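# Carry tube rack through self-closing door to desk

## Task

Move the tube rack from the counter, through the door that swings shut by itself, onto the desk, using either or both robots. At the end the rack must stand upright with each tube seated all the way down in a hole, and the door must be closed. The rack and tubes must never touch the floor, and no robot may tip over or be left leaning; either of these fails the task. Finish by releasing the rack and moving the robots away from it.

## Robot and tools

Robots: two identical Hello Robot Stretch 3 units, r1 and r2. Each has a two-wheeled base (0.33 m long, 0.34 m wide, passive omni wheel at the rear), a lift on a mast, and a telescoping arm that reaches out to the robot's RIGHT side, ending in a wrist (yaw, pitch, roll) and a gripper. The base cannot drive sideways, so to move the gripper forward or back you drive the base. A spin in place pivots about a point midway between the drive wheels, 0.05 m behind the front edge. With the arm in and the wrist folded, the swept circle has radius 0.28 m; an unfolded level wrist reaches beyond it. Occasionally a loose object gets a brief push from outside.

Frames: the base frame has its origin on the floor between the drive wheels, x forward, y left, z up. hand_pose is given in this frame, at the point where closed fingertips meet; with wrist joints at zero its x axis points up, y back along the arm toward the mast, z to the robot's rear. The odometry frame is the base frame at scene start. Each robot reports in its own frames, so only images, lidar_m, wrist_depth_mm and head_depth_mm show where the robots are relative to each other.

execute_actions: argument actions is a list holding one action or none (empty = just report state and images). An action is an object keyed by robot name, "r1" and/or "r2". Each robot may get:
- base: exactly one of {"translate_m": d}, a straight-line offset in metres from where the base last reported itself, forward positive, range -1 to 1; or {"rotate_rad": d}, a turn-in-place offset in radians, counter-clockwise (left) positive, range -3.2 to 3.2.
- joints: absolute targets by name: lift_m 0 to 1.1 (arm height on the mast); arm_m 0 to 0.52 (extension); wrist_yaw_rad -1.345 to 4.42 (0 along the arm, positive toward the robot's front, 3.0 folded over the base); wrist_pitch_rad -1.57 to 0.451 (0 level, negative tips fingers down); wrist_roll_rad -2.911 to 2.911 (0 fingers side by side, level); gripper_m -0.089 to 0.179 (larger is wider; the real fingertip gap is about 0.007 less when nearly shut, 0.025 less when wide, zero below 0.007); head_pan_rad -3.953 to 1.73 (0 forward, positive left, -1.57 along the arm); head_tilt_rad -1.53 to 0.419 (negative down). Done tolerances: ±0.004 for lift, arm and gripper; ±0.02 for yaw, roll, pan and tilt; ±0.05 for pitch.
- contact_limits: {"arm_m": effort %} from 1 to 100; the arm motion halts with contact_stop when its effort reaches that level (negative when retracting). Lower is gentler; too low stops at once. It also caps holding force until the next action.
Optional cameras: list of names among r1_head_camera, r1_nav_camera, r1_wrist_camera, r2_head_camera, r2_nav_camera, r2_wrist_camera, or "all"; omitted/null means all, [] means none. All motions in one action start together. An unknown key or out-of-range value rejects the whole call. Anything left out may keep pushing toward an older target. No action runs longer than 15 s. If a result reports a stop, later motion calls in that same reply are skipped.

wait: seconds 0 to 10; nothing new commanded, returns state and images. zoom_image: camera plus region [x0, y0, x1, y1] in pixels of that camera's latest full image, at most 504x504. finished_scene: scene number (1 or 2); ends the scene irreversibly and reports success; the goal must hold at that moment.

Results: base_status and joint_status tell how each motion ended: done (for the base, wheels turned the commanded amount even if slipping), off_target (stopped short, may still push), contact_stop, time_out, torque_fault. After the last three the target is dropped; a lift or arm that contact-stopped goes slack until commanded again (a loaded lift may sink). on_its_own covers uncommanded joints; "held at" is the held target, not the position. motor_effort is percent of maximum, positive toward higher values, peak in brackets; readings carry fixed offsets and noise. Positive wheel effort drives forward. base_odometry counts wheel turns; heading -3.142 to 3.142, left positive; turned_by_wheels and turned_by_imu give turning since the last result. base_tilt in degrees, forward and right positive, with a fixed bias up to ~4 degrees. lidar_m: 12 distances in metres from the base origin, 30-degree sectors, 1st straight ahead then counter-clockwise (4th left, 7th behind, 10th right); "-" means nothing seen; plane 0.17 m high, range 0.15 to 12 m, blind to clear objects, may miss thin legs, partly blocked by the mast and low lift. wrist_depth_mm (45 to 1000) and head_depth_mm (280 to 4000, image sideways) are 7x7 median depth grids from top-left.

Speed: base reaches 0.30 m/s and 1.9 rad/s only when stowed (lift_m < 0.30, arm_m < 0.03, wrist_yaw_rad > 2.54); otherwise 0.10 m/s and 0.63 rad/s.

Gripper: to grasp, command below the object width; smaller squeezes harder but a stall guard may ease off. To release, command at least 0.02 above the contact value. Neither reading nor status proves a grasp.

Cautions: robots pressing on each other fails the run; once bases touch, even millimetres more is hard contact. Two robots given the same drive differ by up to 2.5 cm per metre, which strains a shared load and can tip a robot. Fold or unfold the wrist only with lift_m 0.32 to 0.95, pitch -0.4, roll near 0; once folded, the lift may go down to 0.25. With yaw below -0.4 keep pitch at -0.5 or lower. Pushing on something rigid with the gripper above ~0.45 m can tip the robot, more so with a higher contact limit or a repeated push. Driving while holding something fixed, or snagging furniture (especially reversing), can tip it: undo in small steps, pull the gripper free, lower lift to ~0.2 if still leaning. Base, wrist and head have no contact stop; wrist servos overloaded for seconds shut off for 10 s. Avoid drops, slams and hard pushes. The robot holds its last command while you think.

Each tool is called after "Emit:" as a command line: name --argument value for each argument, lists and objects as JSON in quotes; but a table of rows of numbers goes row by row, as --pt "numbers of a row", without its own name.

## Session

Emit:
execute_actions --actions '[{"r1":{"joints":{"head_pan_rad":-3.14,"head_tilt_rad":-0.3}},"r2":{"joints":{"head_pan_rad":-3.14,"head_tilt_rad":-0.3}}}]' --cameras '["r1_nav_camera","r2_nav_camera","r1_wrist_camera","r2_wrist_camera"]'

Emit:
execute_actions --actions '[{"r1":{"joints":{"head_pan_rad":0}},"r2":{"joints":{"head_pan_rad":0}}}]' --cameras '["r1_nav_camera","r2_nav_camera"]'

Scene clock: 2.03 s.
r1.base_odometry: x=+0.000 y=+0.000 heading=+0.000 (m, m, rad; r1's odometry frame)
r1.turned_by_wheels: +0.000 (rad since the last result)
r1.turned_by_imu: +0.000 (rad since the last result)
r1.base_tilt: forward=+0.6 right=+1.6 (deg)
r1.lidar_m: 0.91 2.07 1.43 1.43 1.34 1.36 1.06 1.00 1.01 0.73 0.69 0.70
r1.head_depth_mm: 1202 1301 1419 1539 1654 1711 1431 / 1117 1200 1299 1414 1548 1667 1430 / 1047 1116 1197 1298 1414 1542 1420 / 979 1043 1117 1194 1294 1401 1413 / 920 979 1044 1113 1196 1281 1352 / 868 921 975 1035 1116 1191 1279 / 820 868 919 973 1037 1108 1188
r1.base_status: not commanded
r1.joint_positions: lift_m=+0.320 arm_m=+0.000 wrist_yaw_rad=+2.918 wrist_pitch_rad=-0.525 wrist_roll_rad=-0.019 gripper_m=+0.037 head_pan_rad=-3.133 head_tilt_rad=-0.296
r1.joint_status: all done
r1.motor_effort: left_wheel=-1(0) right_wheel=+0(0) lift_m=+31(32) arm_m=-1(2) wrist_yaw_rad=+0(0) wrist_pitch_rad=+6(6) wrist_roll_rad=+0(0) gripper_m=+1(1) head_pan_rad=-2(32) head_tilt_rad=-2(19) (%)
r1.hand_pose: x=+0.0252 y=+0.0593 z=+0.3099 quat_wxyz=(+0.258, +0.692, +0.109, +0.665) (m; r1's base frame)
r1.wrist_depth_mm: 997 - - - - - - / - - - - - - - / 887 - 891 871 852 849 830 / 711 681 699 719 684 687 678 / 594 588 583 576 598 563 573 / 510 511 - 511 - 493 484 / 455 - - - 421 430 430
r2.base_odometry: x=+0.000 y=+0.000 heading=+0.000 (m, m, rad; r2's odometry frame)
r2.turned_by_wheels: +0.000 (rad since the last result)
r2.turned_by_imu: +0.000 (rad since the last result)
r2.base_tilt: forward=+1.4 right=+0.8 (deg)
r2.lidar_m: 1.87 1.91 1.26 1.17 1.15 0.79 0.74 0.75 0.97 1.94 1.97 2.00
r2.head_depth_mm: 637 672 708 751 793 845 906 / 635 666 706 743 789 840 898 / 631 663 698 737 782 835 891 / 627 657 693 736 777 826 885 / 620 653 689 723 771 820 874 / 617 650 685 724 763 810 867 / 615 643 678 717 759 803 857
r2.base_status: not commanded
r2.joint_positions: lift_m=+0.354 arm_m=-0.002 wrist_yaw_rad=+3.068 wrist_pitch_rad=-0.547 wrist_roll_rad=+0.001 gripper_m=+0.037 head_pan_rad=-3.133 head_tilt_rad=-0.296
r2.joint_status: all done
r2.motor_effort: left_wheel=+0(1) right_wheel=-1(0) lift_m=+22(23) arm_m=+0(1) wrist_yaw_rad=+1(1) wrist_pitch_rad=+4(5) wrist_roll_rad=+0(0) gripper_m=-1(1) head_pan_rad=-3(35) head_tilt_rad=-1(19) (%)
r2.hand_pose: x=-0.0061 y=+0.0633 z=+0.3391 quat_wxyz=(+0.216, +0.687, +0.166, +0.673) (m; r2's base frame)
r2.wrist_depth_mm: - - - - - - - / - - - - - - - / 919 929 884 887 858 874 826 / 777 773 728 735 721 715 681 / 630 635 610 605 617 580 568 / 535 526 - - 505 503 496 / 476 467 - - 444 441 437
pictures: r1_nav_camera (sideways: a quarter turn counterclockwise sets it upright), r1_wrist_camera, r2_nav_camera (sideways: a quarter turn counterclockwise sets it upright), r2_wrist_camera
Images, in order (width x height): r1_nav_camera 672x504, r1_wrist_camera 644x364, r2_nav_camera 672x504, r2_wrist_camera 644x364.

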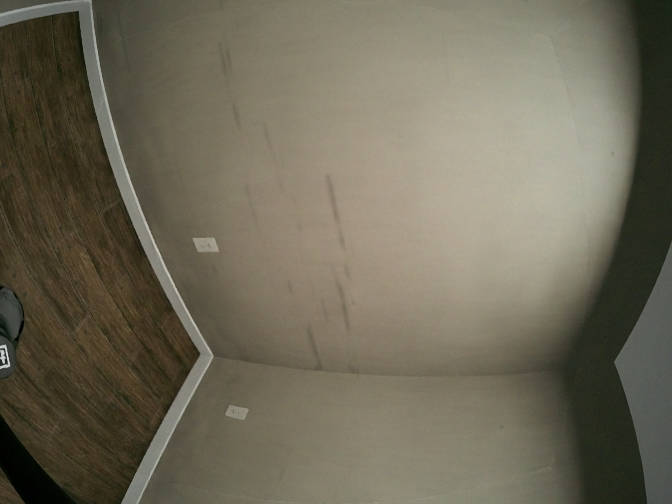

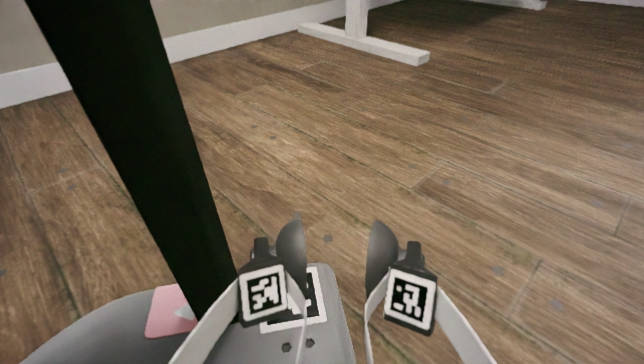

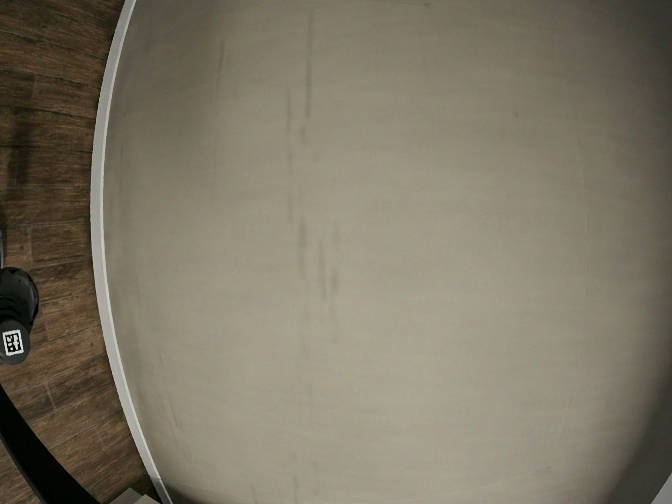

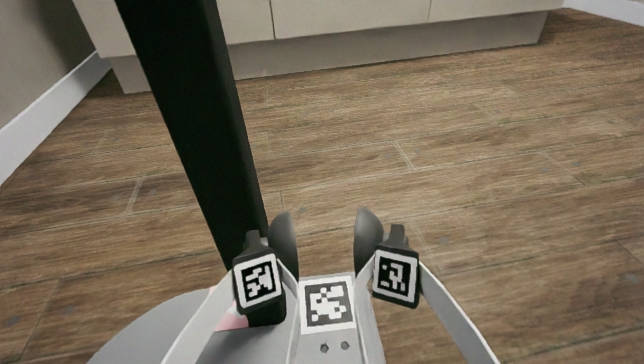

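Scene clock: 4.07 s.
r1.base_odometry: x=+0.000 y=+0.000 heading=+0.000 (m, m, rad; r1's odometry frame)
r1.turned_by_wheels: +0.000 (rad since the last result)
r1.turned_by_imu: +0.000 (rad since the last result)
r1.base_tilt: forward=+0.5 right=+1.6 (deg)
r1.lidar_m: 0.91 2.07 1.42 1.43 1.34 1.37 1.06 1.00 1.02 0.73 0.69 0.70
r1.head_depth_mm: 726 749 782 810 846 882 921 / 812 847 884 925 968 1016 1075 / 931 973 1022 1077 1134 1202 1275 / 1210 1275 1357 1281 1353 1455 1405 / 1441 1555 1648 1796 1939 1813 1409 / 1696 1805 1949 2097 2229 1788 1404 / 2110 2350 2516 2709 2457 1787 1400
r1.base_status: not commanded
r1.joint_positions: lift_m=+0.320 arm_m=+0.000 wrist_yaw_rad=+2.918 wrist_pitch_rad=-0.525 wrist_roll_rad=-0.019 gripper_m=+0.037 head_pan_rad=-0.007 head_tilt_rad=-0.296
r1.joint_status: all done
r1.motor_effort: left_wheel=+1(1) right_wheel=+0(0) lift_m=+31(32) arm_m=-2(2) wrist_yaw_rad=+0(0) wrist_pitch_rad=+6(6) wrist_roll_rad=+0(0) gripper_m=+0(1) head_pan_rad=+3(33) head_tilt_rad=-1(1) (%)
r1.hand_pose: x=+0.0252 y=+0.0593 z=+0.3099 quat_wxyz=(+0.258, +0.692, +0.109, +0.665) (m; r1's base frame)
r1.wrist_depth_mm: 977 - - - - - - / - - - - - - - / 904 - 865 845 858 821 822 / 718 685 705 690 692 679 680 / 583 581 612 571 580 573 570 / 498 526 - 500 - 498 490 / 456 - - - 420 431 433
r2.base_odometry: x=+0.000 y=+0.000 heading=+0.000 (m, m, rad; r2's odometry frame)
r2.turned_by_wheels: +0.000 (rad since the last result)
r2.turned_by_imu: +0.000 (rad since the last result)
r2.base_tilt: forward=+1.1 right=+0.8 (deg)
r2.lidar_m: 1.87 1.91 1.26 1.17 1.15 0.78 0.74 0.75 0.97 1.93 1.97 2.00
r2.head_depth_mm: 1710 1780 1887 1999 2129 1997 1560 / 1689 1777 1860 1987 2090 2005 1556 / 1667 1763 1864 1939 2067 2034 1565 / 1653 1736 1834 1932 2065 2040 1576 / 1654 1733 1813 1902 2038 2043 1566 / 1642 1723 1810 1907 2001 2030 1578 / 1616 1699 1782 1892 1990 2050 1582
r2.base_status: not commanded
r2.joint_positions: lift_m=+0.354 arm_m=-0.002 wrist_yaw_rad=+3.068 wrist_pitch_rad=-0.547 wrist_roll_rad=+0.001 gripper_m=+0.037 head_pan_rad=-0.007 head_tilt_rad=-0.296
r2.joint_status: all done
r2.motor_effort: left_wheel=-1(0) right_wheel=-1(1) lift_m=+23(23) arm_m=+0(1) wrist_yaw_rad=+1(0) wrist_pitch_rad=+4(4) wrist_roll_rad=+0(0) gripper_m=+1(0) head_pan_rad=+3(34) head_tilt_rad=+0(3) (%)
r2.hand_pose: x=-0.0061 y=+0.0633 z=+0.3391 quat_wxyz=(+0.216, +0.687, +0.166, +0.673) (m; r2's base frame)
r2.wrist_depth_mm: - - - - - - - / - - - - - - - / 908 923 932 872 862 862 854 / 778 750 737 732 704 669 660 / 636 625 626 605 614 582 565 / 550 536 - - 505 504 502 / 471 487 - - 446 443 445
pictures: r1_nav_camera (sideways: a quarter turn counterclockwise sets it upright), r2_nav_camera (sideways: a quarter turn counterclockwise sets it upright)
Images, in order (width x height): r1_nav_camera 672x504, r2_nav_camera 672x504.

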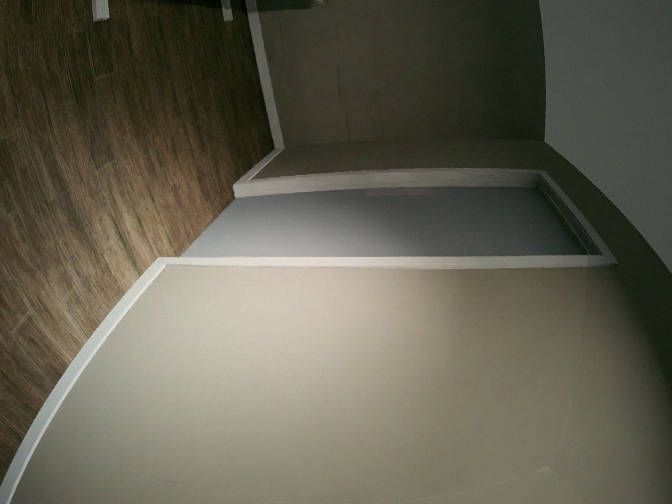

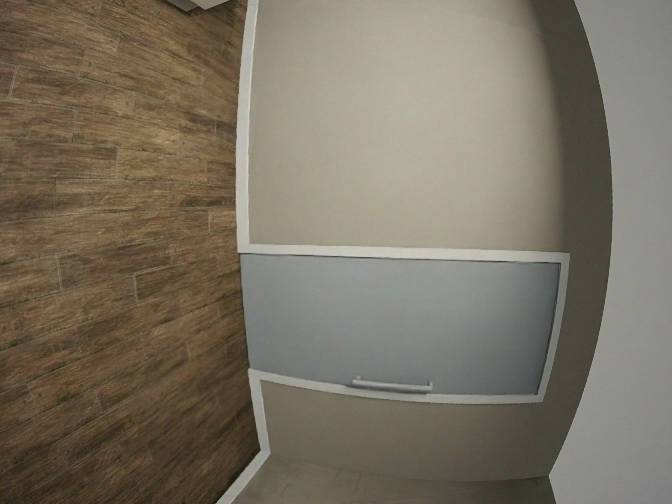

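Emit:
execute_actions --actions '[{"r1":{"joints":{"lift_m":0.28},"base":{"rotate_rad":0.47}},"r2":{"joints":{"head_pan_rad":1.57,"lift_m":0.28}}}]' --cameras '["r2_nav_camera"]'

Emit:
execute_actions --actions '[{"r1":{"base":{"translate_m":1.0}}}]' --cameras '[]'

Emit:
execute_actions --actions '[{"r1":{"base":{"translate_m":0.8}}}]' --cameras '[]'

Emit:
execute_actions --actions '[{"r1":{"base":{"rotate_rad":-1.57}}}]' --cameras '["r1_nav_camera"]'

Scene clock: 15.00 s.
r1.base_odometry: x=+0.000 y=+0.000 heading=+0.470 (m, m, rad; r1's odometry frame)
r1.turned_by_wheels: +0.470 (rad since the last result)
r1.turned_by_imu: +0.470 (rad since the last result)
r1.base_tilt: forward=+0.6 right=+1.5 (deg)
r1.lidar_m: 2.01 2.21 1.42 1.34 1.35 1.08 1.00 1.01 0.75 0.69 0.70 0.87
r1.head_depth_mm: 1637 1658 1669 1688 1702 1684 1385 / 1999 2028 2031 2070 2160 1812 1425 / 2366 2517 2673 2828 2509 1815 1425 / 2350 2490 2673 2871 2473 1804 1417 / 2326 2484 2646 2842 2486 1803 1413 / 2320 2450 2614 2842 2456 1790 1404 / 2299 2435 2603 2751 2436 1790 1402
r1.base_status: done
r1.joint_positions: lift_m=+0.280 arm_m=+0.000 wrist_yaw_rad=+2.918 wrist_pitch_rad=-0.525 wrist_roll_rad=-0.019 gripper_m=+0.037 head_pan_rad=-0.007 head_tilt_rad=-0.297
r1.joint_status: all done
r1.motor_effort: left_wheel=-1(7) right_wheel=+2(7) lift_m=+20(26) arm_m=-1(1) wrist_yaw_rad=+1(0) wrist_pitch_rad=+6(6) wrist_roll_rad=+0(0) gripper_m=+0(1) head_pan_rad=+3(3) head_tilt_rad=-1(2) (%)
r1.hand_pose: x=+0.0252 y=+0.0592 z=+0.2698 quat_wxyz=(+0.258, +0.692, +0.109, +0.665) (m; r1's base frame)
r1.wrist_depth_mm: - - - - - - - / - - - - - - - / 814 - 764 788 778 777 762 / 644 614 647 631 632 633 616 / 537 525 544 544 536 522 522 / 484 - - 456 - 444 450 / - - - - 388 393 387
r2.base_odometry: x=+0.000 y=+0.000 heading=+0.000 (m, m, rad; r2's odometry frame)
r2.turned_by_wheels: +0.000 (rad since the last result)
r2.turned_by_imu: -0.001 (rad since the last result)
r2.base_tilt: forward=+1.2 right=+0.7 (deg)
r2.lidar_m: 1.87 1.91 1.26 1.17 1.15 0.78 0.74 0.75 0.97 1.93 1.97 2.00
r2.head_depth_mm: 1659 1724 1822 1481 1320 1397 1504 / 1634 1711 1812 1490 1301 1383 1450 / 1616 1702 1780 1500 1280 1366 1474 / 1600 1686 1781 1360 1262 1346 1430 / 1597 1674 1750 1377 1253 1332 1427 / 1581 1657 1743 1529 1236 1309 1432 / 1564 1650 1726 1535 1222 1291 1375
r2.base_status: not commanded
r2.joint_positions: lift_m=+0.281 arm_m=-0.002 wrist_yaw_rad=+3.068 wrist_pitch_rad=-0.548 wrist_roll_rad=+0.001 gripper_m=+0.037 head_pan_rad=+1.563 head_tilt_rad=-0.296
r2.joint_status: all done
r2.motor_effort: left_wheel=-1(0) right_wheel=+0(0) lift_m=+12(20) arm_m=+0(1) wrist_yaw_rad=+1(0) wrist_pitch_rad=+5(5) wrist_roll_rad=+0(0) gripper_m=-1(1) head_pan_rad=+3(35) head_tilt_rad=-2(2) (%)
r2.hand_pose: x=-0.0061 y=+0.0631 z=+0.2652 quat_wxyz=(+0.217, +0.687, +0.166, +0.673) (m; r2's base frame)
r2.wrist_depth_mm: - - - - - - - / - - - - - 918 892 / 835 785 777 725 751 722 704 / 644 632 622 601 614 585 581 / 541 523 537 524 527 501 487 / 456 - - - 440 428 426 / - - - - 377 376 371
pictures: r2_nav_camera (sideways: a quarter turn counterclockwise sets it upright)
Images, in order (width x height): r2_nav_camera 672x504.

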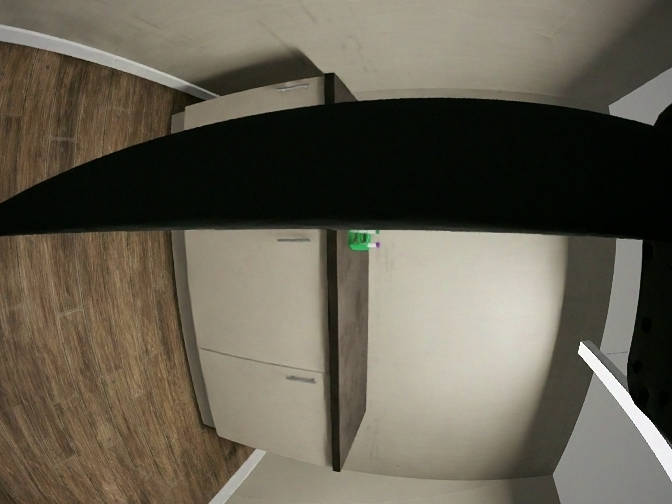

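Scene clock: 20.10 s.
r1.base_odometry: x=+0.892 y=+0.453 heading=+0.470 (m, m, rad; r1's odometry frame)
r1.turned_by_wheels: +0.000 (rad since the last result)
r1.turned_by_imu: +0.007 (rad since the last result)
r1.base_tilt: forward=+0.6 right=+1.6 (deg)
r1.lidar_m: 1.50 1.69 1.59 1.03 1.48 1.86 1.99 0.92 0.61 0.55 0.65 0.82
r1.head_depth_mm: 1228 1235 1241 1249 1251 1248 1289 / 1517 1594 1690 1692 1696 1662 1419 / 1515 1619 1728 1855 2000 1815 1416 / 1508 1615 1708 1826 1973 1813 1418 / 1483 1581 1697 1817 1950 1802 1415 / 1490 1569 1677 1786 1934 1794 1406 / 1468 1557 1659 1772 1924 1791 1401
r1.base_status: done
r1.joint_positions: lift_m=+0.280 arm_m=+0.000 wrist_yaw_rad=+2.918 wrist_pitch_rad=-0.526 wrist_roll_rad=-0.019 gripper_m=+0.037 head_pan_rad=-0.007 head_tilt_rad=-0.297
r1.joint_status: not commanded
r1.motor_effort: left_wheel=-1(7) right_wheel=+2(8) lift_m=+20(21) arm_m=+0(1) wrist_yaw_rad=+0(1) wrist_pitch_rad=+6(6) wrist_roll_rad=+0(0) gripper_m=+1(0) head_pan_rad=+3(3) head_tilt_rad=-1(1) (%)
r1.hand_pose: x=+0.0252 y=+0.0592 z=+0.2698 quat_wxyz=(+0.258, +0.692, +0.109, +0.665) (m; r1's base frame)
r1.wrist_depth_mm: - - - - - - - / - - - - - - - / 822 - 798 775 793 777 747 / 637 610 647 640 633 619 619 / 534 534 528 543 537 518 517 / 468 - - 450 - 453 442 / - - - - 382 395 392
r2.base_odometry: x=+0.000 y=+0.000 heading=+0.000 (m, m, rad; r2's odometry frame)
r2.turned_by_wheels: +0.000 (rad since the last result)
r2.turned_by_imu: -0.001 (rad since the last result)
r2.base_tilt: forward=+1.3 right=+0.7 (deg)
r2.lidar_m: 1.87 1.91 1.26 1.17 1.15 0.79 0.74 0.75 0.97 1.94 1.97 2.00
r2.head_depth_mm: 1658 1723 1836 1490 1322 1404 1512 / 1628 1721 1810 1483 1299 1381 1457 / 1626 1698 1798 1509 1283 1362 1461 / 1604 1683 1780 1362 1261 1346 1429 / 1595 1671 1766 1375 1251 1337 1421 / 1583 1659 1745 1535 1238 1305 1427 / 1566 1639 1729 1534 1218 1297 1376
r2.base_status: not commanded
r2.joint_positions: lift_m=+0.281 arm_m=-0.002 wrist_yaw_rad=+3.068 wrist_pitch_rad=-0.548 wrist_roll_rad=+0.001 gripper_m=+0.037 head_pan_rad=+1.563 head_tilt_rad=-0.296
r2.joint_status: not commanded
r2.motor_effort: left_wheel=+0(1) right_wheel=-1(0) lift_m=+12(13) arm_m=-1(0) wrist_yaw_rad=+1(1) wrist_pitch_rad=+5(5) wrist_roll_rad=+0(0) gripper_m=+0(1) head_pan_rad=+2(3) head_tilt_rad=-1(1) (%)
r2.hand_pose: x=-0.0061 y=+0.0631 z=+0.2652 quat_wxyz=(+0.217, +0.687, +0.166, +0.673) (m; r2's base frame)
r2.wrist_depth_mm: - - - - - - - / - - - - - 932 909 / 824 818 779 759 720 721 686 / 651 651 609 607 607 595 566 / 541 529 526 534 512 504 494 / 461 - - - 446 430 421 / - - - - 382 372 372
pictures: none
No camera images: the call's "cameras" was empty. Leave "cameras" out to get every camera's image.

Scene clock: 24.53 s.
r1.base_odometry: x=+1.605 y=+0.815 heading=+0.470 (m, m, rad; r1's odometry frame)
r1.turned_by_wheels: +0.000 (rad since the last result)
r1.turned_by_imu: +0.006 (rad since the last result)
r1.base_tilt: forward=+0.6 right=+1.6 (deg)
r1.lidar_m: 0.99 1.01 1.23 1.56 1.29 2.00 2.78 0.86 0.59 0.54 0.48 0.59
r1.head_depth_mm: 842 897 951 1003 1047 1046 1043 / 832 886 948 1022 1102 1201 1289 / 827 884 939 1011 1087 1182 1292 / 817 870 930 997 1076 1165 1274 / 811 859 922 988 1065 1153 1261 / 808 856 913 977 1054 1142 1244 / 800 850 904 968 1043 1126 1227
r1.base_status: done
r1.joint_positions: lift_m=+0.280 arm_m=+0.000 wrist_yaw_rad=+2.918 wrist_pitch_rad=-0.526 wrist_roll_rad=-0.019 gripper_m=+0.037 head_pan_rad=-0.007 head_tilt_rad=-0.297
r1.joint_status: not commanded
r1.motor_effort: left_wheel=-2(7) right_wheel=+2(7) lift_m=+20(20) arm_m=-1(2) wrist_yaw_rad=+1(0) wrist_pitch_rad=+6(6) wrist_roll_rad=+0(0) gripper_m=+0(1) head_pan_rad=+3(2) head_tilt_rad=-1(0) (%)
r1.hand_pose: x=+0.0252 y=+0.0592 z=+0.2698 quat_wxyz=(+0.258, +0.692, +0.109, +0.665) (m; r1's base frame)
r1.wrist_depth_mm: - - - - - - 859 / - - - - - - 901 / 817 - 763 788 807 767 748 / 622 615 649 629 641 604 611 / 536 537 547 538 547 517 513 / 472 - - 447 - 441 446 / - - - - 383 392 391
r2.base_odometry: x=+0.000 y=+0.000 heading=+0.000 (m, m, rad; r2's odometry frame)
r2.turned_by_wheels: +0.000 (rad since the last result)
r2.turned_by_imu: -0.001 (rad since the last result)
r2.base_tilt: forward=+1.2 right=+0.8 (deg)
r2.lidar_m: 1.87 1.90 1.26 1.17 1.15 0.79 0.73 0.75 0.97 1.93 1.97 2.00
r2.head_depth_mm: 1647 1724 1817 1481 1319 1402 1511 / 1621 1715 1811 1495 1298 1382 1466 / 1618 1708 1791 1495 1280 1369 1457 / 1603 1704 1803 1364 1259 1352 1427 / 1597 1664 1761 1372 1255 1336 1433 / 1577 1667 1748 1537 1237 1313 1440 / 1559 1647 1736 1545 1221 1295 1384
r2.base_status: not commanded
r2.joint_positions: lift_m=+0.281 arm_m=-0.002 wrist_yaw_rad=+3.068 wrist_pitch_rad=-0.548 wrist_roll_rad=+0.001 gripper_m=+0.037 head_pan_rad=+1.563 head_tilt_rad=-0.296
r2.joint_status: not commanded
r2.motor_effort: left_wheel=-1(1) right_wheel=-1(1) lift_m=+12(12) arm_m=+0(0) wrist_yaw_rad=+1(1) wrist_pitch_rad=+5(5) wrist_roll_rad=+0(0) gripper_m=+1(0) head_pan_rad=+3(3) head_tilt_rad=-2(3) (%)
r2.hand_pose: x=-0.0061 y=+0.0631 z=+0.2652 quat_wxyz=(+0.217, +0.687, +0.166, +0.673) (m; r2's base frame)
r2.wrist_depth_mm: - - - - - - - / - - - - - 940 893 / 818 780 798 747 737 728 712 / 646 635 629 623 591 582 566 / 530 530 534 539 518 496 482 / 459 - - - 442 426 423 / - - - - 378 371 368
pictures: none
No camera images: the call's "cameras" was empty. Leave "cameras" out to get every camera's image.

Scene clock: 26.70 s.
r1.base_odometry: x=+1.605 y=+0.815 heading=-1.100 (m, m, rad; r1's odometry frame)
r1.turned_by_wheels: -1.570 (rad since the last result)
r1.turned_by_imu: -1.566 (rad since the last result)
r1.base_tilt: forward=+0.6 right=+1.6 (deg)
r1.lidar_m: 0.55 0.47 0.60 0.99 1.01 1.23 1.57 1.28 2.01 2.78 0.86 0.59
r1.head_depth_mm: 439 468 500 538 580 632 694 / 435 463 496 532 575 625 687 / 432 460 491 527 568 619 678 / 429 456 488 522 564 611 670 / 426 453 483 517 557 605 662 / 423 447 478 513 551 598 654 / 419 443 465 499 509 539 544
r1.base_status: done
r1.joint_positions: lift_m=+0.280 arm_m=+0.000 wrist_yaw_rad=+2.918 wrist_pitch_rad=-0.526 wrist_roll_rad=-0.019 gripper_m=+0.037 head_pan_rad=-0.007 head_tilt_rad=-0.297
r1.joint_status: not commanded
r1.motor_effort: left_wheel=+2(6) right_wheel=-2(5) lift_m=+20(20) arm_m=-2(1) wrist_yaw_rad=+0(0) wrist_pitch_rad=+6(6) wrist_roll_rad=+0(0) gripper_m=+1(0) head_pan_rad=+3(3) head_tilt_rad=-1(0) (%)
r1.hand_pose: x=+0.0252 y=+0.0592 z=+0.2698 quat_wxyz=(+0.258, +0.692, +0.109, +0.665) (m; r1's base frame)
r1.wrist_depth_mm: 801 885 919 985 797 550 408 / 854 - 988 - 833 559 428 / 806 - 796 786 753 577 428 / 655 652 627 629 620 574 436 / 542 539 542 549 552 519 486 / 478 - - 450 - 445 439 / - - - - 384 392 396
r2.base_odometry: x=+0.000 y=+0.000 heading=+0.000 (m, m, rad; r2's odometry frame)
r2.turned_by_wheels: +0.000 (rad since the last result)
r2.turned_by_imu: +0.000 (rad since the last result)
r2.base_tilt: forward=+1.3 right=+0.8 (deg)
r2.lidar_m: 1.87 1.91 1.26 1.17 1.15 0.79 0.74 0.75 0.97 1.93 1.96 2.00
r2.head_depth_mm: 1632 1725 1846 1475 1324 1397 1508 / 1635 1725 1802 1493 1304 1383 1458 / 1618 1701 1795 1501 1289 1375 1473 / 1604 1693 1777 1363 1267 1349 1418 / 1592 1665 1751 1375 1249 1333 1417 / 1585 1657 1735 1532 1237 1314 1424 / 1568 1646 1727 1531 1221 1294 1375
r2.base_status: not commanded
r2.joint_positions: lift_m=+0.281 arm_m=-0.002 wrist_yaw_rad=+3.068 wrist_pitch_rad=-0.548 wrist_roll_rad=+0.001 gripper_m=+0.037 head_pan_rad=+1.563 head_tilt_rad=-0.296
r2.joint_status: not commanded
r2.motor_effort: left_wheel=-1(1) right_wheel=+0(0) lift_m=+12(13) arm_m=+0(0) wrist_yaw_rad=+0(0) wrist_pitch_rad=+5(5) wrist_roll_rad=+0(0) gripper_m=+0(1) head_pan_rad=+2(3) head_tilt_rad=-2(2) (%)
r2.hand_pose: x=-0.0061 y=+0.0631 z=+0.2652 quat_wxyz=(+0.217, +0.687, +0.166, +0.673) (m; r2's base frame)
r2.wrist_depth_mm: - - - - - - - / - - - - - 919 899 / 806 808 779 785 748 730 718 / 644 655 612 608 596 585 578 / 530 525 538 524 519 496 489 / 450 - - - 436 431 424 / - - - - 380 378 371
pictures: r1_nav_camera (sideways: a quarter turn counterclockwise sets it upright)
Images, in order (width x height): r1_nav_camera 672x504.

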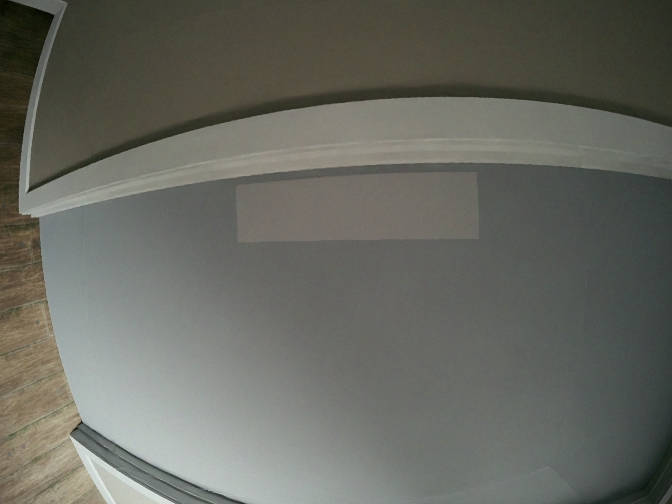

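Emit:
execute_actions --actions '[{"r1":{"base":{"rotate_rad":1.44}},"r2":{"base":{"rotate_rad":1.64},"joints":{"head_pan_rad":-1.57,"head_tilt_rad":-0.5}}}]' --cameras '[]'

Emit:
execute_actions --actions '[{"r1":{"base":{"translate_m":-0.27}},"r2":{"base":{"translate_m":0.58}}}]' --cameras '[]'

Emit:
execute_actions --actions '[{"r1":{"base":{"rotate_rad":-1.57}},"r2":{"base":{"rotate_rad":1.57},"joints":{"lift_m":0.93,"wrist_pitch_rad":-0.4}}}]' --cameras '["r1_nav_camera"]'

Emit:
execute_actions --actions '[{"r2":{"joints":{"wrist_yaw_rad":0,"gripper_m":0.179,"lift_m":1.05}}}]' --cameras '["r2_wrist_camera"]'

Scene clock: 38.57 s.
r1.base_odometry: x=+1.605 y=+0.815 heading=+0.340 (m, m, rad; r1's odometry frame)
r1.turned_by_wheels: +1.440 (rad since the last result)
r1.turned_by_imu: +1.438 (rad since the last result)
r1.base_tilt: forward=+0.5 right=+1.6 (deg)
r1.lidar_m: 0.95 0.99 1.16 1.23 1.28 1.30 2.77 0.89 0.63 0.54 0.48 0.54
r1.head_depth_mm: 772 786 800 815 831 845 861 / 874 924 968 1032 1055 1077 1102 / 854 912 976 1048 1131 1232 1324 / 836 889 950 1020 1103 1196 1293 / 817 867 930 991 1066 1158 1261 / 799 851 904 966 1039 1123 1226 / 783 829 885 945 1012 1092 1186
r1.base_status: done
r1.joint_positions: lift_m=+0.280 arm_m=+0.000 wrist_yaw_rad=+2.918 wrist_pitch_rad=-0.526 wrist_roll_rad=-0.019 gripper_m=+0.037 head_pan_rad=-0.007 head_tilt_rad=-0.297
r1.joint_status: not commanded
r1.motor_effort: left_wheel=-1(5) right_wheel=+2(7) lift_m=+21(20) arm_m=-1(1) wrist_yaw_rad=-1(1) wrist_pitch_rad=+6(6) wrist_roll_rad=+0(0) gripper_m=+0(1) head_pan_rad=+3(3) head_tilt_rad=-1(0) (%)
r1.hand_pose: x=+0.0252 y=+0.0592 z=+0.2698 quat_wxyz=(+0.258, +0.692, +0.109, +0.665) (m; r1's base frame)
r1.wrist_depth_mm: - - - - - - 831 / - - - - - 981 829 / 800 - 789 790 778 761 748 / 661 626 634 624 616 621 608 / 543 533 553 545 547 515 515 / 479 - - 439 - 438 442 / - - - - 384 392 396
r2.base_odometry: x=+0.000 y=+0.000 heading=+1.640 (m, m, rad; r2's odometry frame)
r2.turned_by_wheels: +1.640 (rad since the last result)
r2.turned_by_imu: +1.637 (rad since the last result)
r2.base_tilt: forward=+1.2 right=+0.7 (deg)
r2.lidar_m: 1.18 1.06 0.77 0.74 0.76 1.04 1.94 2.00 1.95 1.87 1.94 1.23
r2.head_depth_mm: 1589 1733 1895 2098 2075 1617 1321 / 1601 1736 1880 2074 2081 1617 1319 / 1611 1734 1889 2101 2088 1618 1333 / 1594 1729 1912 2100 2092 1630 1329 / 1604 1744 1906 2104 2090 1626 1326 / 1597 1741 1893 2113 2112 1634 1333 / 1606 1731 1891 2099 2118 1655 1331
r2.base_status: done
r2.joint_positions: lift_m=+0.281 arm_m=-0.002 wrist_yaw_rad=+3.068 wrist_pitch_rad=-0.548 wrist_roll_rad=+0.001 gripper_m=+0.037 head_pan_rad=-1.563 head_tilt_rad=-0.494
r2.joint_status: all done
r2.motor_effort: left_wheel=-3(13) right_wheel=+2(13) lift_m=+12(13) arm_m=+0(0) wrist_yaw_rad=+1(1) wrist_pitch_rad=+5(5) wrist_roll_rad=+0(0) gripper_m=+0(0) head_pan_rad=-3(37) head_tilt_rad=-2(16) (%)
r2.hand_pose: x=-0.0061 y=+0.0631 z=+0.2652 quat_wxyz=(+0.217, +0.687, +0.166, +0.673) (m; r2's base frame)
r2.wrist_depth_mm: 633 667 676 707 720 756 773 / 712 730 763 764 804 830 835 / 754 777 766 744 745 712 712 / 638 628 612 605 595 598 583 / 548 528 532 537 509 484 491 / 460 - - - 438 426 425 / - - - - 376 378 374
pictures: none
No camera images: the call's "cameras" was empty. Leave "cameras" out to get every camera's image.

Scene clock: 42.13 s.
r1.base_odometry: x=+1.350 y=+0.725 heading=+0.340 (m, m, rad; r1's odometry frame)
r1.turned_by_wheels: +0.000 (rad since the last result)
r1.turned_by_imu: -0.002 (rad since the last result)
r1.base_tilt: forward=+0.5 right=+1.6 (deg)
r1.lidar_m: 1.09 1.26 1.32 1.50 1.50 1.75 2.52 1.05 0.70 0.61 0.61 0.66
r1.head_depth_mm: 882 900 915 933 949 966 984 / 1090 1124 1154 1176 1205 1225 1252 / 1090 1166 1246 1339 1445 1546 1424 / 1064 1136 1213 1297 1401 1528 1419 / 1045 1106 1184 1263 1366 1485 1415 / 1019 1081 1160 1232 1325 1442 1406 / 997 1059 1123 1204 1291 1395 1401
r1.base_status: done
r1.joint_positions: lift_m=+0.280 arm_m=+0.000 wrist_yaw_rad=+2.918 wrist_pitch_rad=-0.526 wrist_roll_rad=-0.019 gripper_m=+0.037 head_pan_rad=-0.007 head_tilt_rad=-0.298
r1.joint_status: not commanded
r1.motor_effort: left_wheel=-2(9) right_wheel=+2(5) lift_m=+20(21) arm_m=+0(1) wrist_yaw_rad=+1(0) wrist_pitch_rad=+6(6) wrist_roll_rad=+0(0) gripper_m=+1(1) head_pan_rad=+3(3) head_tilt_rad=+0(0) (%)
r1.hand_pose: x=+0.0252 y=+0.0592 z=+0.2698 quat_wxyz=(+0.258, +0.692, +0.109, +0.665) (m; r1's base frame)
r1.wrist_depth_mm: - - - - - - - / 952 - - - - - - / 769 - 793 782 788 759 780 / 649 631 626 641 616 620 604 / 536 540 544 547 543 518 513 / 470 - - 447 - 444 452 / - - - - 383 393 387
r2.base_odometry: x=-0.040 y=+0.579 heading=+1.640 (m, m, rad; r2's odometry frame)
r2.turned_by_wheels: +0.000 (rad since the last result)
r2.turned_by_imu: -0.004 (rad since the last result)
r2.base_tilt: forward=+1.2 right=+0.7 (deg)
r2.lidar_m: 0.59 0.61 0.78 0.75 0.77 1.04 2.52 2.60 1.94 1.87 0.87 0.62
r2.head_depth_mm: 1591 1725 1893 2075 2069 1621 1327 / 1597 1729 1887 2088 2084 1601 1332 / 1604 1740 1900 2090 2077 1614 1329 / 1586 1725 1885 2078 2119 1621 1329 / 1592 1731 1892 2085 2099 1627 1330 / 1593 1726 1893 2102 2110 1623 1333 / 1585 1719 1891 2088 2127 1635 1335
r2.base_status: done
r2.joint_positions: lift_m=+0.281 arm_m=-0.002 wrist_yaw_rad=+3.068 wrist_pitch_rad=-0.548 wrist_roll_rad=+0.001 gripper_m=+0.037 head_pan_rad=-1.563 head_tilt_rad=-0.494
r2.joint_status: not commanded
r2.motor_effort: left_wheel=-3(8) right_wheel=+2(11) lift_m=+12(13) arm_m=-1(1) wrist_yaw_rad=+1(1) wrist_pitch_rad=+5(5) wrist_roll_rad=+0(0) gripper_m=+1(1) head_pan_rad=-3(3) head_tilt_rad=-3(3) (%)
r2.hand_pose: x=-0.0061 y=+0.0631 z=+0.2651 quat_wxyz=(+0.217, +0.687, +0.166, +0.673) (m; r2's base frame)
r2.wrist_depth_mm: 650 669 688 737 730 736 587 / 717 733 758 799 797 833 641 / 760 767 773 754 740 721 647 / 664 636 611 610 610 589 578 / 541 534 535 529 524 495 485 / 457 - - - 442 430 418 / - - - - 381 379 372
pictures: none
No camera images: the call's "cameras" was empty. Leave "cameras" out to get every camera's image.

Scene clock: 48.87 s.
r1.base_odometry: x=+1.350 y=+0.725 heading=-1.230 (m, m, rad; r1's odometry frame)
r1.turned_by_wheels: -1.570 (rad since the last result)
r1.turned_by_imu: -1.565 (rad since the last result)
r1.base_tilt: forward=+0.5 right=+1.6 (deg)
r1.lidar_m: 0.61 0.61 0.66 1.11 1.26 1.32 1.50 1.11 1.76 2.52 1.03 0.70
r1.head_depth_mm: 530 566 609 659 713 771 837 / 518 553 593 638 691 757 833 / 507 541 578 622 673 733 805 / 497 529 564 605 654 710 779 / 487 518 551 591 636 690 750 / 477 506 539 576 620 669 729 / 467 495 528 562 603 652 708
r1.base_status: done
r1.joint_positions: lift_m=+0.280 arm_m=+0.000 wrist_yaw_rad=+2.918 wrist_pitch_rad=-0.526 wrist_roll_rad=-0.019 gripper_m=+0.037 head_pan_rad=-0.007 head_tilt_rad=-0.298
r1.joint_status: not commanded
r1.motor_effort: left_wheel=+2(9) right_wheel=-1(5) lift_m=+21(20) arm_m=-2(1) wrist_yaw_rad=+1(1) wrist_pitch_rad=+6(6) wrist_roll_rad=+0(0) gripper_m=+0(1) head_pan_rad=+2(2) head_tilt_rad=-2(2) (%)
r1.hand_pose: x=+0.0252 y=+0.0592 z=+0.2698 quat_wxyz=(+0.258, +0.692, +0.109, +0.665) (m; r1's base frame)
r1.wrist_depth_mm: 940 - - - 757 590 504 / - - - - 813 635 518 / 812 - 801 793 734 714 548 / 654 621 647 623 616 622 572 / 537 531 552 541 545 520 513 / 478 - - 452 - 444 442 / - - - - 385 395 391
r2.base_odometry: x=-0.040 y=+0.579 heading=-3.073 (m, m, rad; r2's odometry frame)
r2.turned_by_wheels: +1.570 (rad since the last result)
r2.turned_by_imu: +1.573 (rad since the last result)
r2.base_tilt: forward=+1.2 right=+0.7 (deg)
r2.lidar_m: 0.75 0.77 1.05 2.52 2.60 1.94 1.87 0.87 0.62 0.59 0.61 0.77
r2.head_depth_mm: 1033 1110 1184 856 701 772 - / 1030 1118 1206 863 703 782 - / 1030 1118 1202 785 703 781 - / 1030 1118 1206 813 702 780 - / 1032 1115 1213 870 702 779 - / 1033 1127 1215 881 701 777 891 / 1035 1123 1210 884 701 778 888
r2.base_status: done
r2.joint_positions: lift_m=+0.929 arm_m=-0.002 wrist_yaw_rad=+3.068 wrist_pitch_rad=-0.419 wrist_roll_rad=+0.001 gripper_m=+0.037 head_pan_rad=-1.563 head_tilt_rad=-0.495
r2.joint_status: all done
r2.motor_effort: left_wheel=-4(13) right_wheel=+2(10) lift_m=+29(33) arm_m=+0(1) wrist_yaw_rad=+1(1) wrist_pitch_rad=+7(8) wrist_roll_rad=+0(0) gripper_m=+1(0) head_pan_rad=-3(3) head_tilt_rad=-2(3) (%)
r2.hand_pose: x=-0.0048 y=+0.0811 z=+0.9418 quat_wxyz=(+0.173, +0.697, +0.122, +0.686) (m; r2's base frame)
r2.wrist_depth_mm: - - - - - - 744 / - - - - - - 767 / - - - - - - 759 / - - - - - - 770 / - - - - - - 804 / - - - - - - 813 / - - - - - - 810
pictures: r1_nav_camera (sideways: a quarter turn counterclockwise sets it upright)
Images, in order (width x height): r1_nav_camera 672x504.

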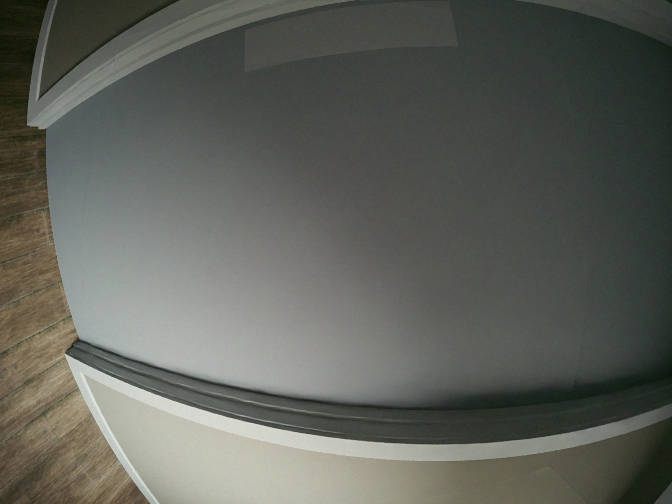

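Scene clock: 51.40 s.
r1.base_odometry: x=+1.350 y=+0.725 heading=-1.230 (m, m, rad; r1's odometry frame)
r1.turned_by_wheels: +0.000 (rad since the last result)
r1.turned_by_imu: +0.000 (rad since the last result)
r1.base_tilt: forward=+0.6 right=+1.6 (deg)
r1.lidar_m: 0.61 0.61 0.66 1.11 1.26 1.32 1.50 1.11 1.76 2.52 1.03 0.70
r1.head_depth_mm: 530 567 610 658 713 771 837 / 519 553 594 637 694 757 835 / 507 540 578 621 671 732 803 / 496 529 565 606 654 710 778 / 486 516 552 591 636 689 753 / 476 507 538 576 620 669 729 / 467 495 527 563 604 651 708
r1.base_status: not commanded
r1.joint_positions: lift_m=+0.280 arm_m=+0.000 wrist_yaw_rad=+2.918 wrist_pitch_rad=-0.526 wrist_roll_rad=-0.019 gripper_m=+0.037 head_pan_rad=-0.007 head_tilt_rad=-0.298
r1.joint_status: not commanded
r1.motor_effort: left_wheel=+2(2) right_wheel=-2(1) lift_m=+21(21) arm_m=-1(1) wrist_yaw_rad=+0(1) wrist_pitch_rad=+6(6) wrist_roll_rad=+0(0) gripper_m=+1(1) head_pan_rad=+2(2) head_tilt_rad=-1(1) (%)
r1.hand_pose: x=+0.0252 y=+0.0592 z=+0.2698 quat_wxyz=(+0.258, +0.692, +0.109, +0.665) (m; r1's base frame)
r1.wrist_depth_mm: 946 - - - 798 586 508 / - - - - 826 644 527 / 799 - 795 780 765 698 540 / 657 631 621 633 622 623 569 / 536 534 539 541 528 518 520 / 466 - - 448 - 446 450 / - - - - 387 393 390
r2.base_odometry: x=-0.040 y=+0.579 heading=-3.073 (m, m, rad; r2's odometry frame)
r2.turned_by_wheels: +0.000 (rad since the last result)
r2.turned_by_imu: +0.000 (rad since the last result)
r2.base_tilt: forward=+1.2 right=+0.7 (deg)
r2.lidar_m: 0.75 0.77 1.05 2.51 2.60 1.94 1.87 0.87 0.62 0.59 0.61 0.77
r2.head_depth_mm: 1030 1121 1194 - - - - / 1030 1121 1206 - - - - / 1032 1120 1209 - - - - / 1033 1119 1203 822 676 797 895 / 1036 1124 1206 876 709 778 893 / 1040 1123 1211 877 700 777 893 / 1036 1122 1211 880 700 776 891
r2.base_status: not commanded
r2.joint_positions: lift_m=+1.049 arm_m=-0.002 wrist_yaw_rad=+0.003 wrist_pitch_rad=-0.418 wrist_roll_rad=+0.001 gripper_m=+0.179 head_pan_rad=-1.563 head_tilt_rad=-0.495
r2.joint_status: all done
r2.motor_effort: left_wheel=-3(3) right_wheel=+2(2) lift_m=+30(32) arm_m=-1(1) wrist_yaw_rad=-3(0) wrist_pitch_rad=+6(7) wrist_roll_rad=+0(0) gripper_m=+1(85) head_pan_rad=-3(3) head_tilt_rad=-3(2) (%)
r2.hand_pose: x=-0.0209 y=-0.3669 z=+1.0620 quat_wxyz=(+0.692, +0.148, -0.691, -0.146) (m; r2's base frame)
r2.wrist_depth_mm: 814 814 850 848 874 899 891 / 884 941 939 915 887 909 874 / 804 729 707 544 639 625 608 / 542 527 512 497 489 480 468 / 432 427 434 430 435 465 482 / 481 490 506 514 524 542 536 / 557 577 581 606 615 631 659
pictures: r2_wrist_camera
Images, in order (width x height): r2_wrist_camera 644x364.

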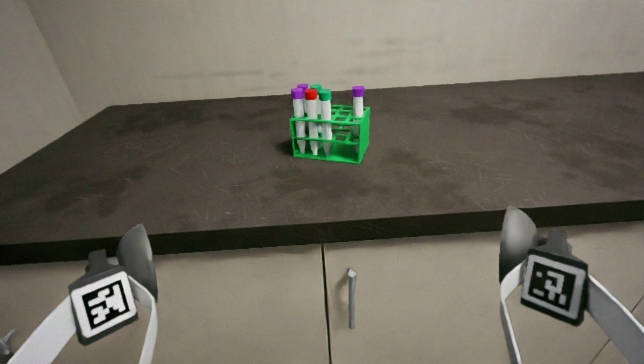

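Emit:
execute_actions --actions '[{"r1":{"base":{"rotate_rad":0.2}},"r2":{"base":{"translate_m":0.11},"joints":{"wrist_yaw_rad":-0.3,"wrist_pitch_rad":0,"arm_m":0.25,"lift_m":0.87}}}]' --cameras '["r2_wrist_camera"]'

Scene clock: 58.33 s.
r1.base_odometry: x=+1.350 y=+0.725 heading=-1.030 (m, m, rad; r1's odometry frame)
r1.turned_by_wheels: +0.200 (rad since the last result)
r1.turned_by_imu: +0.200 (rad since the last result)
r1.base_tilt: forward=+0.5 right=+1.6 (deg)
r1.lidar_m: 0.61 0.63 0.72 1.26 1.29 1.32 1.50 1.11 2.04 2.46 0.79 0.64
r1.head_depth_mm: 486 517 552 592 638 692 758 / 486 516 552 592 638 693 754 / 485 517 551 591 638 692 756 / 486 517 550 590 636 689 753 / 486 517 550 590 636 693 755 / 484 516 551 590 637 691 755 / 485 515 550 590 636 690 755
r1.base_status: done
r1.joint_positions: lift_m=+0.280 arm_m=+0.000 wrist_yaw_rad=+2.918 wrist_pitch_rad=-0.526 wrist_roll_rad=-0.019 gripper_m=+0.037 head_pan_rad=-0.007 head_tilt_rad=-0.298
r1.joint_status: not commanded
r1.motor_effort: left_wheel=-1(7) right_wheel=+2(6) lift_m=+20(21) arm_m=-1(2) wrist_yaw_rad=+0(1) wrist_pitch_rad=+6(6) wrist_roll_rad=+0(0) gripper_m=+1(0) head_pan_rad=+3(3) head_tilt_rad=-1(1) (%)
r1.hand_pose: x=+0.0252 y=+0.0592 z=+0.2698 quat_wxyz=(+0.258, +0.692, +0.109, +0.665) (m; r1's base frame)
r1.wrist_depth_mm: - - - - - 662 516 / - - - - 940 677 552 / 791 - 783 781 805 698 601 / 644 622 630 636 639 621 596 / 537 538 543 540 533 518 505 / 476 - - 451 - 452 441 / - - - - 383 386 389
r2.base_odometry: x=-0.150 y=+0.571 heading=-3.074 (m, m, rad; r2's odometry frame)
r2.turned_by_wheels: +0.000 (rad since the last result)
r2.turned_by_imu: -0.002 (rad since the last result)
r2.base_tilt: forward=+1.3 right=+0.7 (deg)
r2.lidar_m: 0.63 0.66 0.89 2.43 2.61 2.05 1.97 0.86 0.62 0.59 0.61 0.66
r2.head_depth_mm: 1029 1114 1194 856 - 808 894 / 1028 1111 1204 799 - 789 891 / 1034 1111 1208 892 - 794 892 / 1035 1118 1207 870 700 778 893 / 1032 1122 1210 871 697 774 892 / 1029 1126 1207 875 696 771 886 / 1035 1120 1208 878 693 771 882
r2.base_status: done
r2.joint_positions: lift_m=+0.871 arm_m=+0.250 wrist_yaw_rad=-0.298 wrist_pitch_rad=-0.022 wrist_roll_rad=+0.001 gripper_m=+0.179 head_pan_rad=-1.563 head_tilt_rad=-0.495
r2.joint_status: all done
r2.motor_effort: left_wheel=-4(6) right_wheel=+2(8) lift_m=+13(28) arm_m=+5(1) wrist_yaw_rad=-1(6) wrist_pitch_rad=+7(6) wrist_roll_rad=+0(0) gripper_m=+1(2) head_pan_rad=-3(3) head_tilt_rad=-1(2) (%)
r2.hand_pose: x=-0.0966 y=-0.6389 z=+0.9795 quat_wxyz=(+0.698, -0.097, -0.700, -0.113) (m; r2's base frame)
r2.wrist_depth_mm: 577 598 662 731 789 862 - / 579 621 682 753 810 862 - / 599 637 675 744 811 949 - / 614 657 675 285 609 663 602 / 448 455 403 297 339 366 353 / 309 280 276 266 259 250 256 / 201 202 205 200 195 192 182
pictures: r2_wrist_camera
Images, in order (width x height): r2_wrist_camera 644x364.

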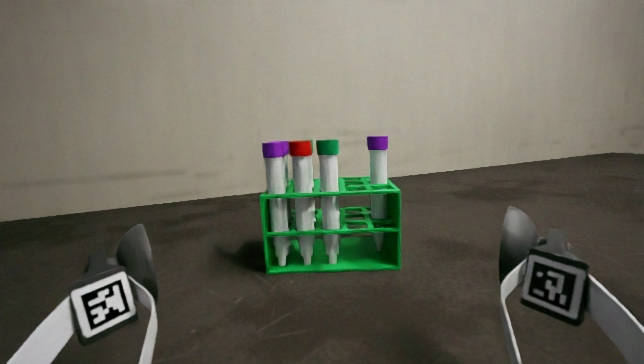

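Emit:
execute_actions --actions '[{"r2":{"base":{"translate_m":-0.05},"joints":{"arm_m":0.39,"lift_m":0.855}}}]' --cameras '[]'

Emit:
execute_actions --actions '[{"r2":{"joints":{"gripper_m":0.08}}}]' --cameras '[]'

Emit:
execute_actions --actions '[{"r2":{"joints":{"lift_m":1.0}}}]' --cameras '["r2_wrist_camera"]'

Scene clock: 67.63 s.
r1.base_odometry: x=+1.350 y=+0.725 heading=-1.030 (m, m, rad; r1's odometry frame)
r1.turned_by_wheels: +0.000 (rad since the last result)
r1.turned_by_imu: +0.000 (rad since the last result)
r1.base_tilt: forward=+0.6 right=+1.6 (deg)
r1.lidar_m: 0.61 0.63 0.72 1.26 1.28 1.32 1.50 1.11 2.04 2.47 0.79 0.64
r1.head_depth_mm: 486 518 553 592 638 693 758 / 486 517 552 592 639 690 756 / 485 516 552 592 638 692 756 / 486 517 552 593 638 691 756 / 485 515 550 590 637 691 756 / 485 515 550 590 637 693 755 / 483 516 550 590 635 690 755
r1.base_status: not commanded
r1.joint_positions: lift_m=+0.280 arm_m=+0.000 wrist_yaw_rad=+2.918 wrist_pitch_rad=-0.526 wrist_roll_rad=-0.019 gripper_m=+0.037 head_pan_rad=-0.007 head_tilt_rad=-0.298
r1.joint_status: not commanded
r1.motor_effort: left_wheel=-1(2) right_wheel=+2(2) lift_m=+21(21) arm_m=-3(2) wrist_yaw_rad=+0(0) wrist_pitch_rad=+6(6) wrist_roll_rad=+0(0) gripper_m=+0(0) head_pan_rad=+2(2) head_tilt_rad=-1(1) (%)
r1.hand_pose: x=+0.0252 y=+0.0592 z=+0.2698 quat_wxyz=(+0.258, +0.692, +0.109, +0.665) (m; r1's base frame)
r1.wrist_depth_mm: - - - - - 675 514 / - - - - 992 694 552 / 824 - 782 793 775 693 602 / 647 629 631 624 625 629 577 / 536 545 536 545 540 516 510 / 478 - - 450 - 450 450 / - - - - 381 397 391
r2.base_odometry: x=-0.100 y=+0.575 heading=-3.074 (m, m, rad; r2's odometry frame)
r2.turned_by_wheels: +0.000 (rad since the last result)
r2.turned_by_imu: +0.000 (rad since the last result)
r2.base_tilt: forward=+1.4 right=+0.7 (deg)
r2.lidar_m: 0.69 0.71 0.97 2.52 2.61 2.00 1.93 0.86 0.62 0.59 0.61 0.71
r2.head_depth_mm: 1026 1119 1183 856 - - 897 / 1030 1118 1207 823 703 778 894 / 1027 1119 1212 - 701 778 894 / 1031 1119 1205 869 701 779 891 / 1033 1121 1207 869 699 777 892 / 1031 1122 1205 876 698 774 886 / 1033 1124 1214 886 696 775 887
r2.base_status: done
r2.joint_positions: lift_m=+0.856 arm_m=+0.390 wrist_yaw_rad=-0.299 wrist_pitch_rad=-0.022 wrist_roll_rad=+0.001 gripper_m=+0.179 head_pan_rad=-1.563 head_tilt_rad=-0.495
r2.joint_status: all done
r2.motor_effort: left_wheel=-3(9) right_wheel=+2(4) lift_m=+12(14) arm_m=+4(5) wrist_yaw_rad=-1(2) wrist_pitch_rad=+7(7) wrist_roll_rad=+0(0) gripper_m=+0(1) head_pan_rad=-3(3) head_tilt_rad=-2(2) (%)
r2.hand_pose: x=-0.0967 y=-0.7789 z=+0.9646 quat_wxyz=(+0.698, -0.097, -0.700, -0.113) (m; r2's base frame)
r2.wrist_depth_mm: 466 497 539 593 635 692 797 / 481 512 554 590 654 744 816 / 483 523 133 159 658 751 850 / 491 534 135 140 178 575 538 / 401 408 139 140 152 320 308 / 274 246 143 143 163 209 226 / 179 178 151 158 169 162 160
pictures: none
No camera images: the call's "cameras" was empty. Leave "cameras" out to get every camera's image.

Scene clock: 69.10 s.
r1.base_odometry: x=+1.350 y=+0.725 heading=-1.030 (m, m, rad; r1's odometry frame)
r1.turned_by_wheels: +0.000 (rad since the last result)
r1.turned_by_imu: +0.000 (rad since the last result)
r1.base_tilt: forward=+0.6 right=+1.6 (deg)
r1.lidar_m: 0.61 0.63 0.72 1.26 1.29 1.32 1.50 1.11 2.04 2.46 0.79 0.64
r1.head_depth_mm: 486 517 552 593 639 690 757 / 486 517 552 590 638 691 754 / 486 517 551 592 637 691 755 / 485 517 552 590 636 691 756 / 485 516 552 591 637 691 756 / 486 516 551 591 637 690 753 / 484 515 550 589 635 690 752
r1.base_status: not commanded
r1.joint_positions: lift_m=+0.280 arm_m=+0.000 wrist_yaw_rad=+2.918 wrist_pitch_rad=-0.526 wrist_roll_rad=-0.019 gripper_m=+0.037 head_pan_rad=-0.007 head_tilt_rad=-0.298
r1.joint_status: not commanded
r1.motor_effort: left_wheel=-2(2) right_wheel=+2(2) lift_m=+20(20) arm_m=+0(2) wrist_yaw_rad=+0(1) wrist_pitch_rad=+6(6) wrist_roll_rad=+0(0) gripper_m=+1(1) head_pan_rad=+3(2) head_tilt_rad=-1(1) (%)
r1.hand_pose: x=+0.0252 y=+0.0592 z=+0.2698 quat_wxyz=(+0.258, +0.692, +0.109, +0.665) (m; r1's base frame)
r1.wrist_depth_mm: - - - - - 664 516 / - - - - - 703 560 / 845 - 775 767 783 686 597 / 637 621 635 636 635 627 591 / 531 530 545 543 538 517 519 / 473 - - 454 - 446 436 / - - - - 384 391 392
r2.base_odometry: x=-0.100 y=+0.575 heading=-3.074 (m, m, rad; r2's odometry frame)
r2.turned_by_wheels: +0.000 (rad since the last result)
r2.turned_by_imu: +0.000 (rad since the last result)
r2.base_tilt: forward=+1.2 right=+0.7 (deg)
r2.lidar_m: 0.68 0.71 0.97 2.51 2.61 2.00 1.92 0.86 0.62 0.59 0.61 0.71
r2.head_depth_mm: 1024 1115 1187 858 - - 896 / 1028 1119 1206 834 702 781 894 / 1029 1122 1213 - 702 779 892 / 1031 1114 1211 872 703 776 891 / 1024 1118 1207 873 698 778 892 / 1030 1121 1202 877 696 776 890 / 1036 1122 1214 880 695 774 884
r2.base_status: not commanded
r2.joint_positions: lift_m=+0.856 arm_m=+0.390 wrist_yaw_rad=-0.299 wrist_pitch_rad=-0.022 wrist_roll_rad=+0.001 gripper_m=+0.081 head_pan_rad=-1.563 head_tilt_rad=-0.495
r2.joint_status: all done
r2.motor_effort: left_wheel=-3(3) right_wheel=+2(2) lift_m=+12(13) arm_m=+5(5) wrist_yaw_rad=-1(2) wrist_pitch_rad=+7(7) wrist_roll_rad=+0(0) gripper_m=-22(95) head_pan_rad=-3(3) head_tilt_rad=-1(3) (%)
r2.hand_pose: x=-0.0967 y=-0.7789 z=+0.9646 quat_wxyz=(+0.698, -0.097, -0.700, -0.113) (m; r2's base frame)
r2.wrist_depth_mm: 472 503 547 585 653 699 795 / 479 510 549 606 671 737 808 / 487 526 129 132 668 751 859 / 490 527 132 136 177 577 530 / 400 388 136 137 151 341 310 / 257 270 140 141 157 - 216 / 199 177 148 150 168 168 165
pictures: none
No camera images: the call's "cameras" was empty. Leave "cameras" out to get every camera's image.

Scene clock: 71.27 s.
r1.base_odometry: x=+1.350 y=+0.725 heading=-1.030 (m, m, rad; r1's odometry frame)
r1.turned_by_wheels: +0.000 (rad since the last result)
r1.turned_by_imu: +0.000 (rad since the last result)
r1.base_tilt: forward=+0.6 right=+1.6 (deg)
r1.lidar_m: 0.61 0.63 0.72 1.25 1.29 1.32 1.50 1.11 2.04 2.47 0.78 0.64
r1.head_depth_mm: 486 516 551 592 638 691 757 / 486 516 551 593 637 692 754 / 486 516 552 592 638 691 757 / 485 516 552 589 636 690 753 / 485 516 550 591 637 689 754 / 485 517 550 590 635 691 755 / 485 516 550 590 637 689 754
r1.base_status: not commanded
r1.joint_positions: lift_m=+0.280 arm_m=+0.000 wrist_yaw_rad=+2.918 wrist_pitch_rad=-0.526 wrist_roll_rad=-0.019 gripper_m=+0.037 head_pan_rad=-0.007 head_tilt_rad=-0.298
r1.joint_status: not commanded
r1.motor_effort: left_wheel=-2(2) right_wheel=+2(2) lift_m=+20(20) arm_m=-1(1) wrist_yaw_rad=+1(0) wrist_pitch_rad=+6(6) wrist_roll_rad=+0(0) gripper_m=+1(1) head_pan_rad=+3(2) head_tilt_rad=-1(2) (%)
r1.hand_pose: x=+0.0252 y=+0.0592 z=+0.2698 quat_wxyz=(+0.258, +0.692, +0.109, +0.665) (m; r1's base frame)
r1.wrist_depth_mm: - - - - - 670 517 / - - - - 950 694 554 / 792 - 813 782 784 691 598 / 650 624 641 629 623 620 576 / 538 536 551 540 540 521 514 / 474 - - 455 - 446 442 / - - - - 389 394 392
r2.base_odometry: x=-0.100 y=+0.575 heading=-3.074 (m, m, rad; r2's odometry frame)
r2.turned_by_wheels: +0.000 (rad since the last result)
r2.turned_by_imu: +0.000 (rad since the last result)
r2.base_tilt: forward=+1.2 right=+0.8 (deg)
r2.lidar_m: 0.68 0.71 0.97 2.51 2.60 2.00 1.92 0.86 0.62 0.59 0.61 0.71
r2.head_depth_mm: 1029 1112 - 809 697 784 897 / 1027 1112 - 860 699 780 896 / 1027 1120 - 817 702 779 891 / 1032 1120 1203 867 700 778 892 / 1027 1120 1209 869 698 778 891 / 1032 1121 1215 877 700 776 887 / 1033 1120 1211 880 698 774 888
r2.base_status: not commanded
r2.joint_positions: lift_m=+0.999 arm_m=+0.390 wrist_yaw_rad=-0.299 wrist_pitch_rad=-0.031 wrist_roll_rad=+0.001 gripper_m=+0.087 head_pan_rad=-1.563 head_tilt_rad=-0.495
r2.joint_status: all done
r2.on_its_own: gripper_m is held at +0.086, not at your +0.080, by its stall guard, which is not easing now
r2.motor_effort: left_wheel=-3(3) right_wheel=+2(2) lift_m=+31(29) arm_m=+5(5) wrist_yaw_rad=-1(1) wrist_pitch_rad=+10(11) wrist_roll_rad=+0(0) gripper_m=-18(22) head_pan_rad=-3(3) head_tilt_rad=-3(2) (%)
r2.hand_pose: x=-0.0966 y=-0.7786 z=+1.1062 quat_wxyz=(+0.697, -0.094, -0.701, -0.116) (m; r2's base frame)
r2.wrist_depth_mm: 465 496 537 581 639 719 795 / 479 517 551 618 646 709 822 / 484 526 132 601 639 756 824 / 497 536 134 138 204 774 885 / 503 541 137 138 153 712 674 / 514 540 140 141 156 - 465 / 422 381 148 149 163 368 355
pictures: r2_wrist_camera
Images, in order (width x height): r2_wrist_camera 644x364.

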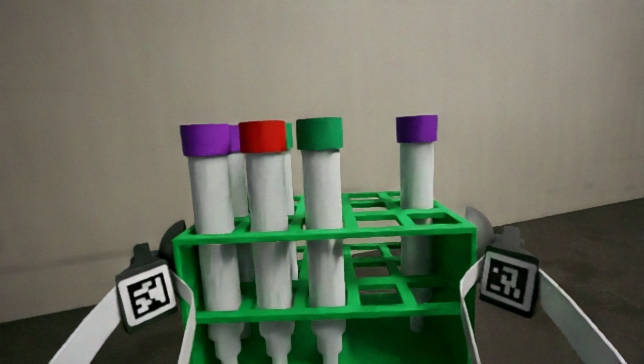

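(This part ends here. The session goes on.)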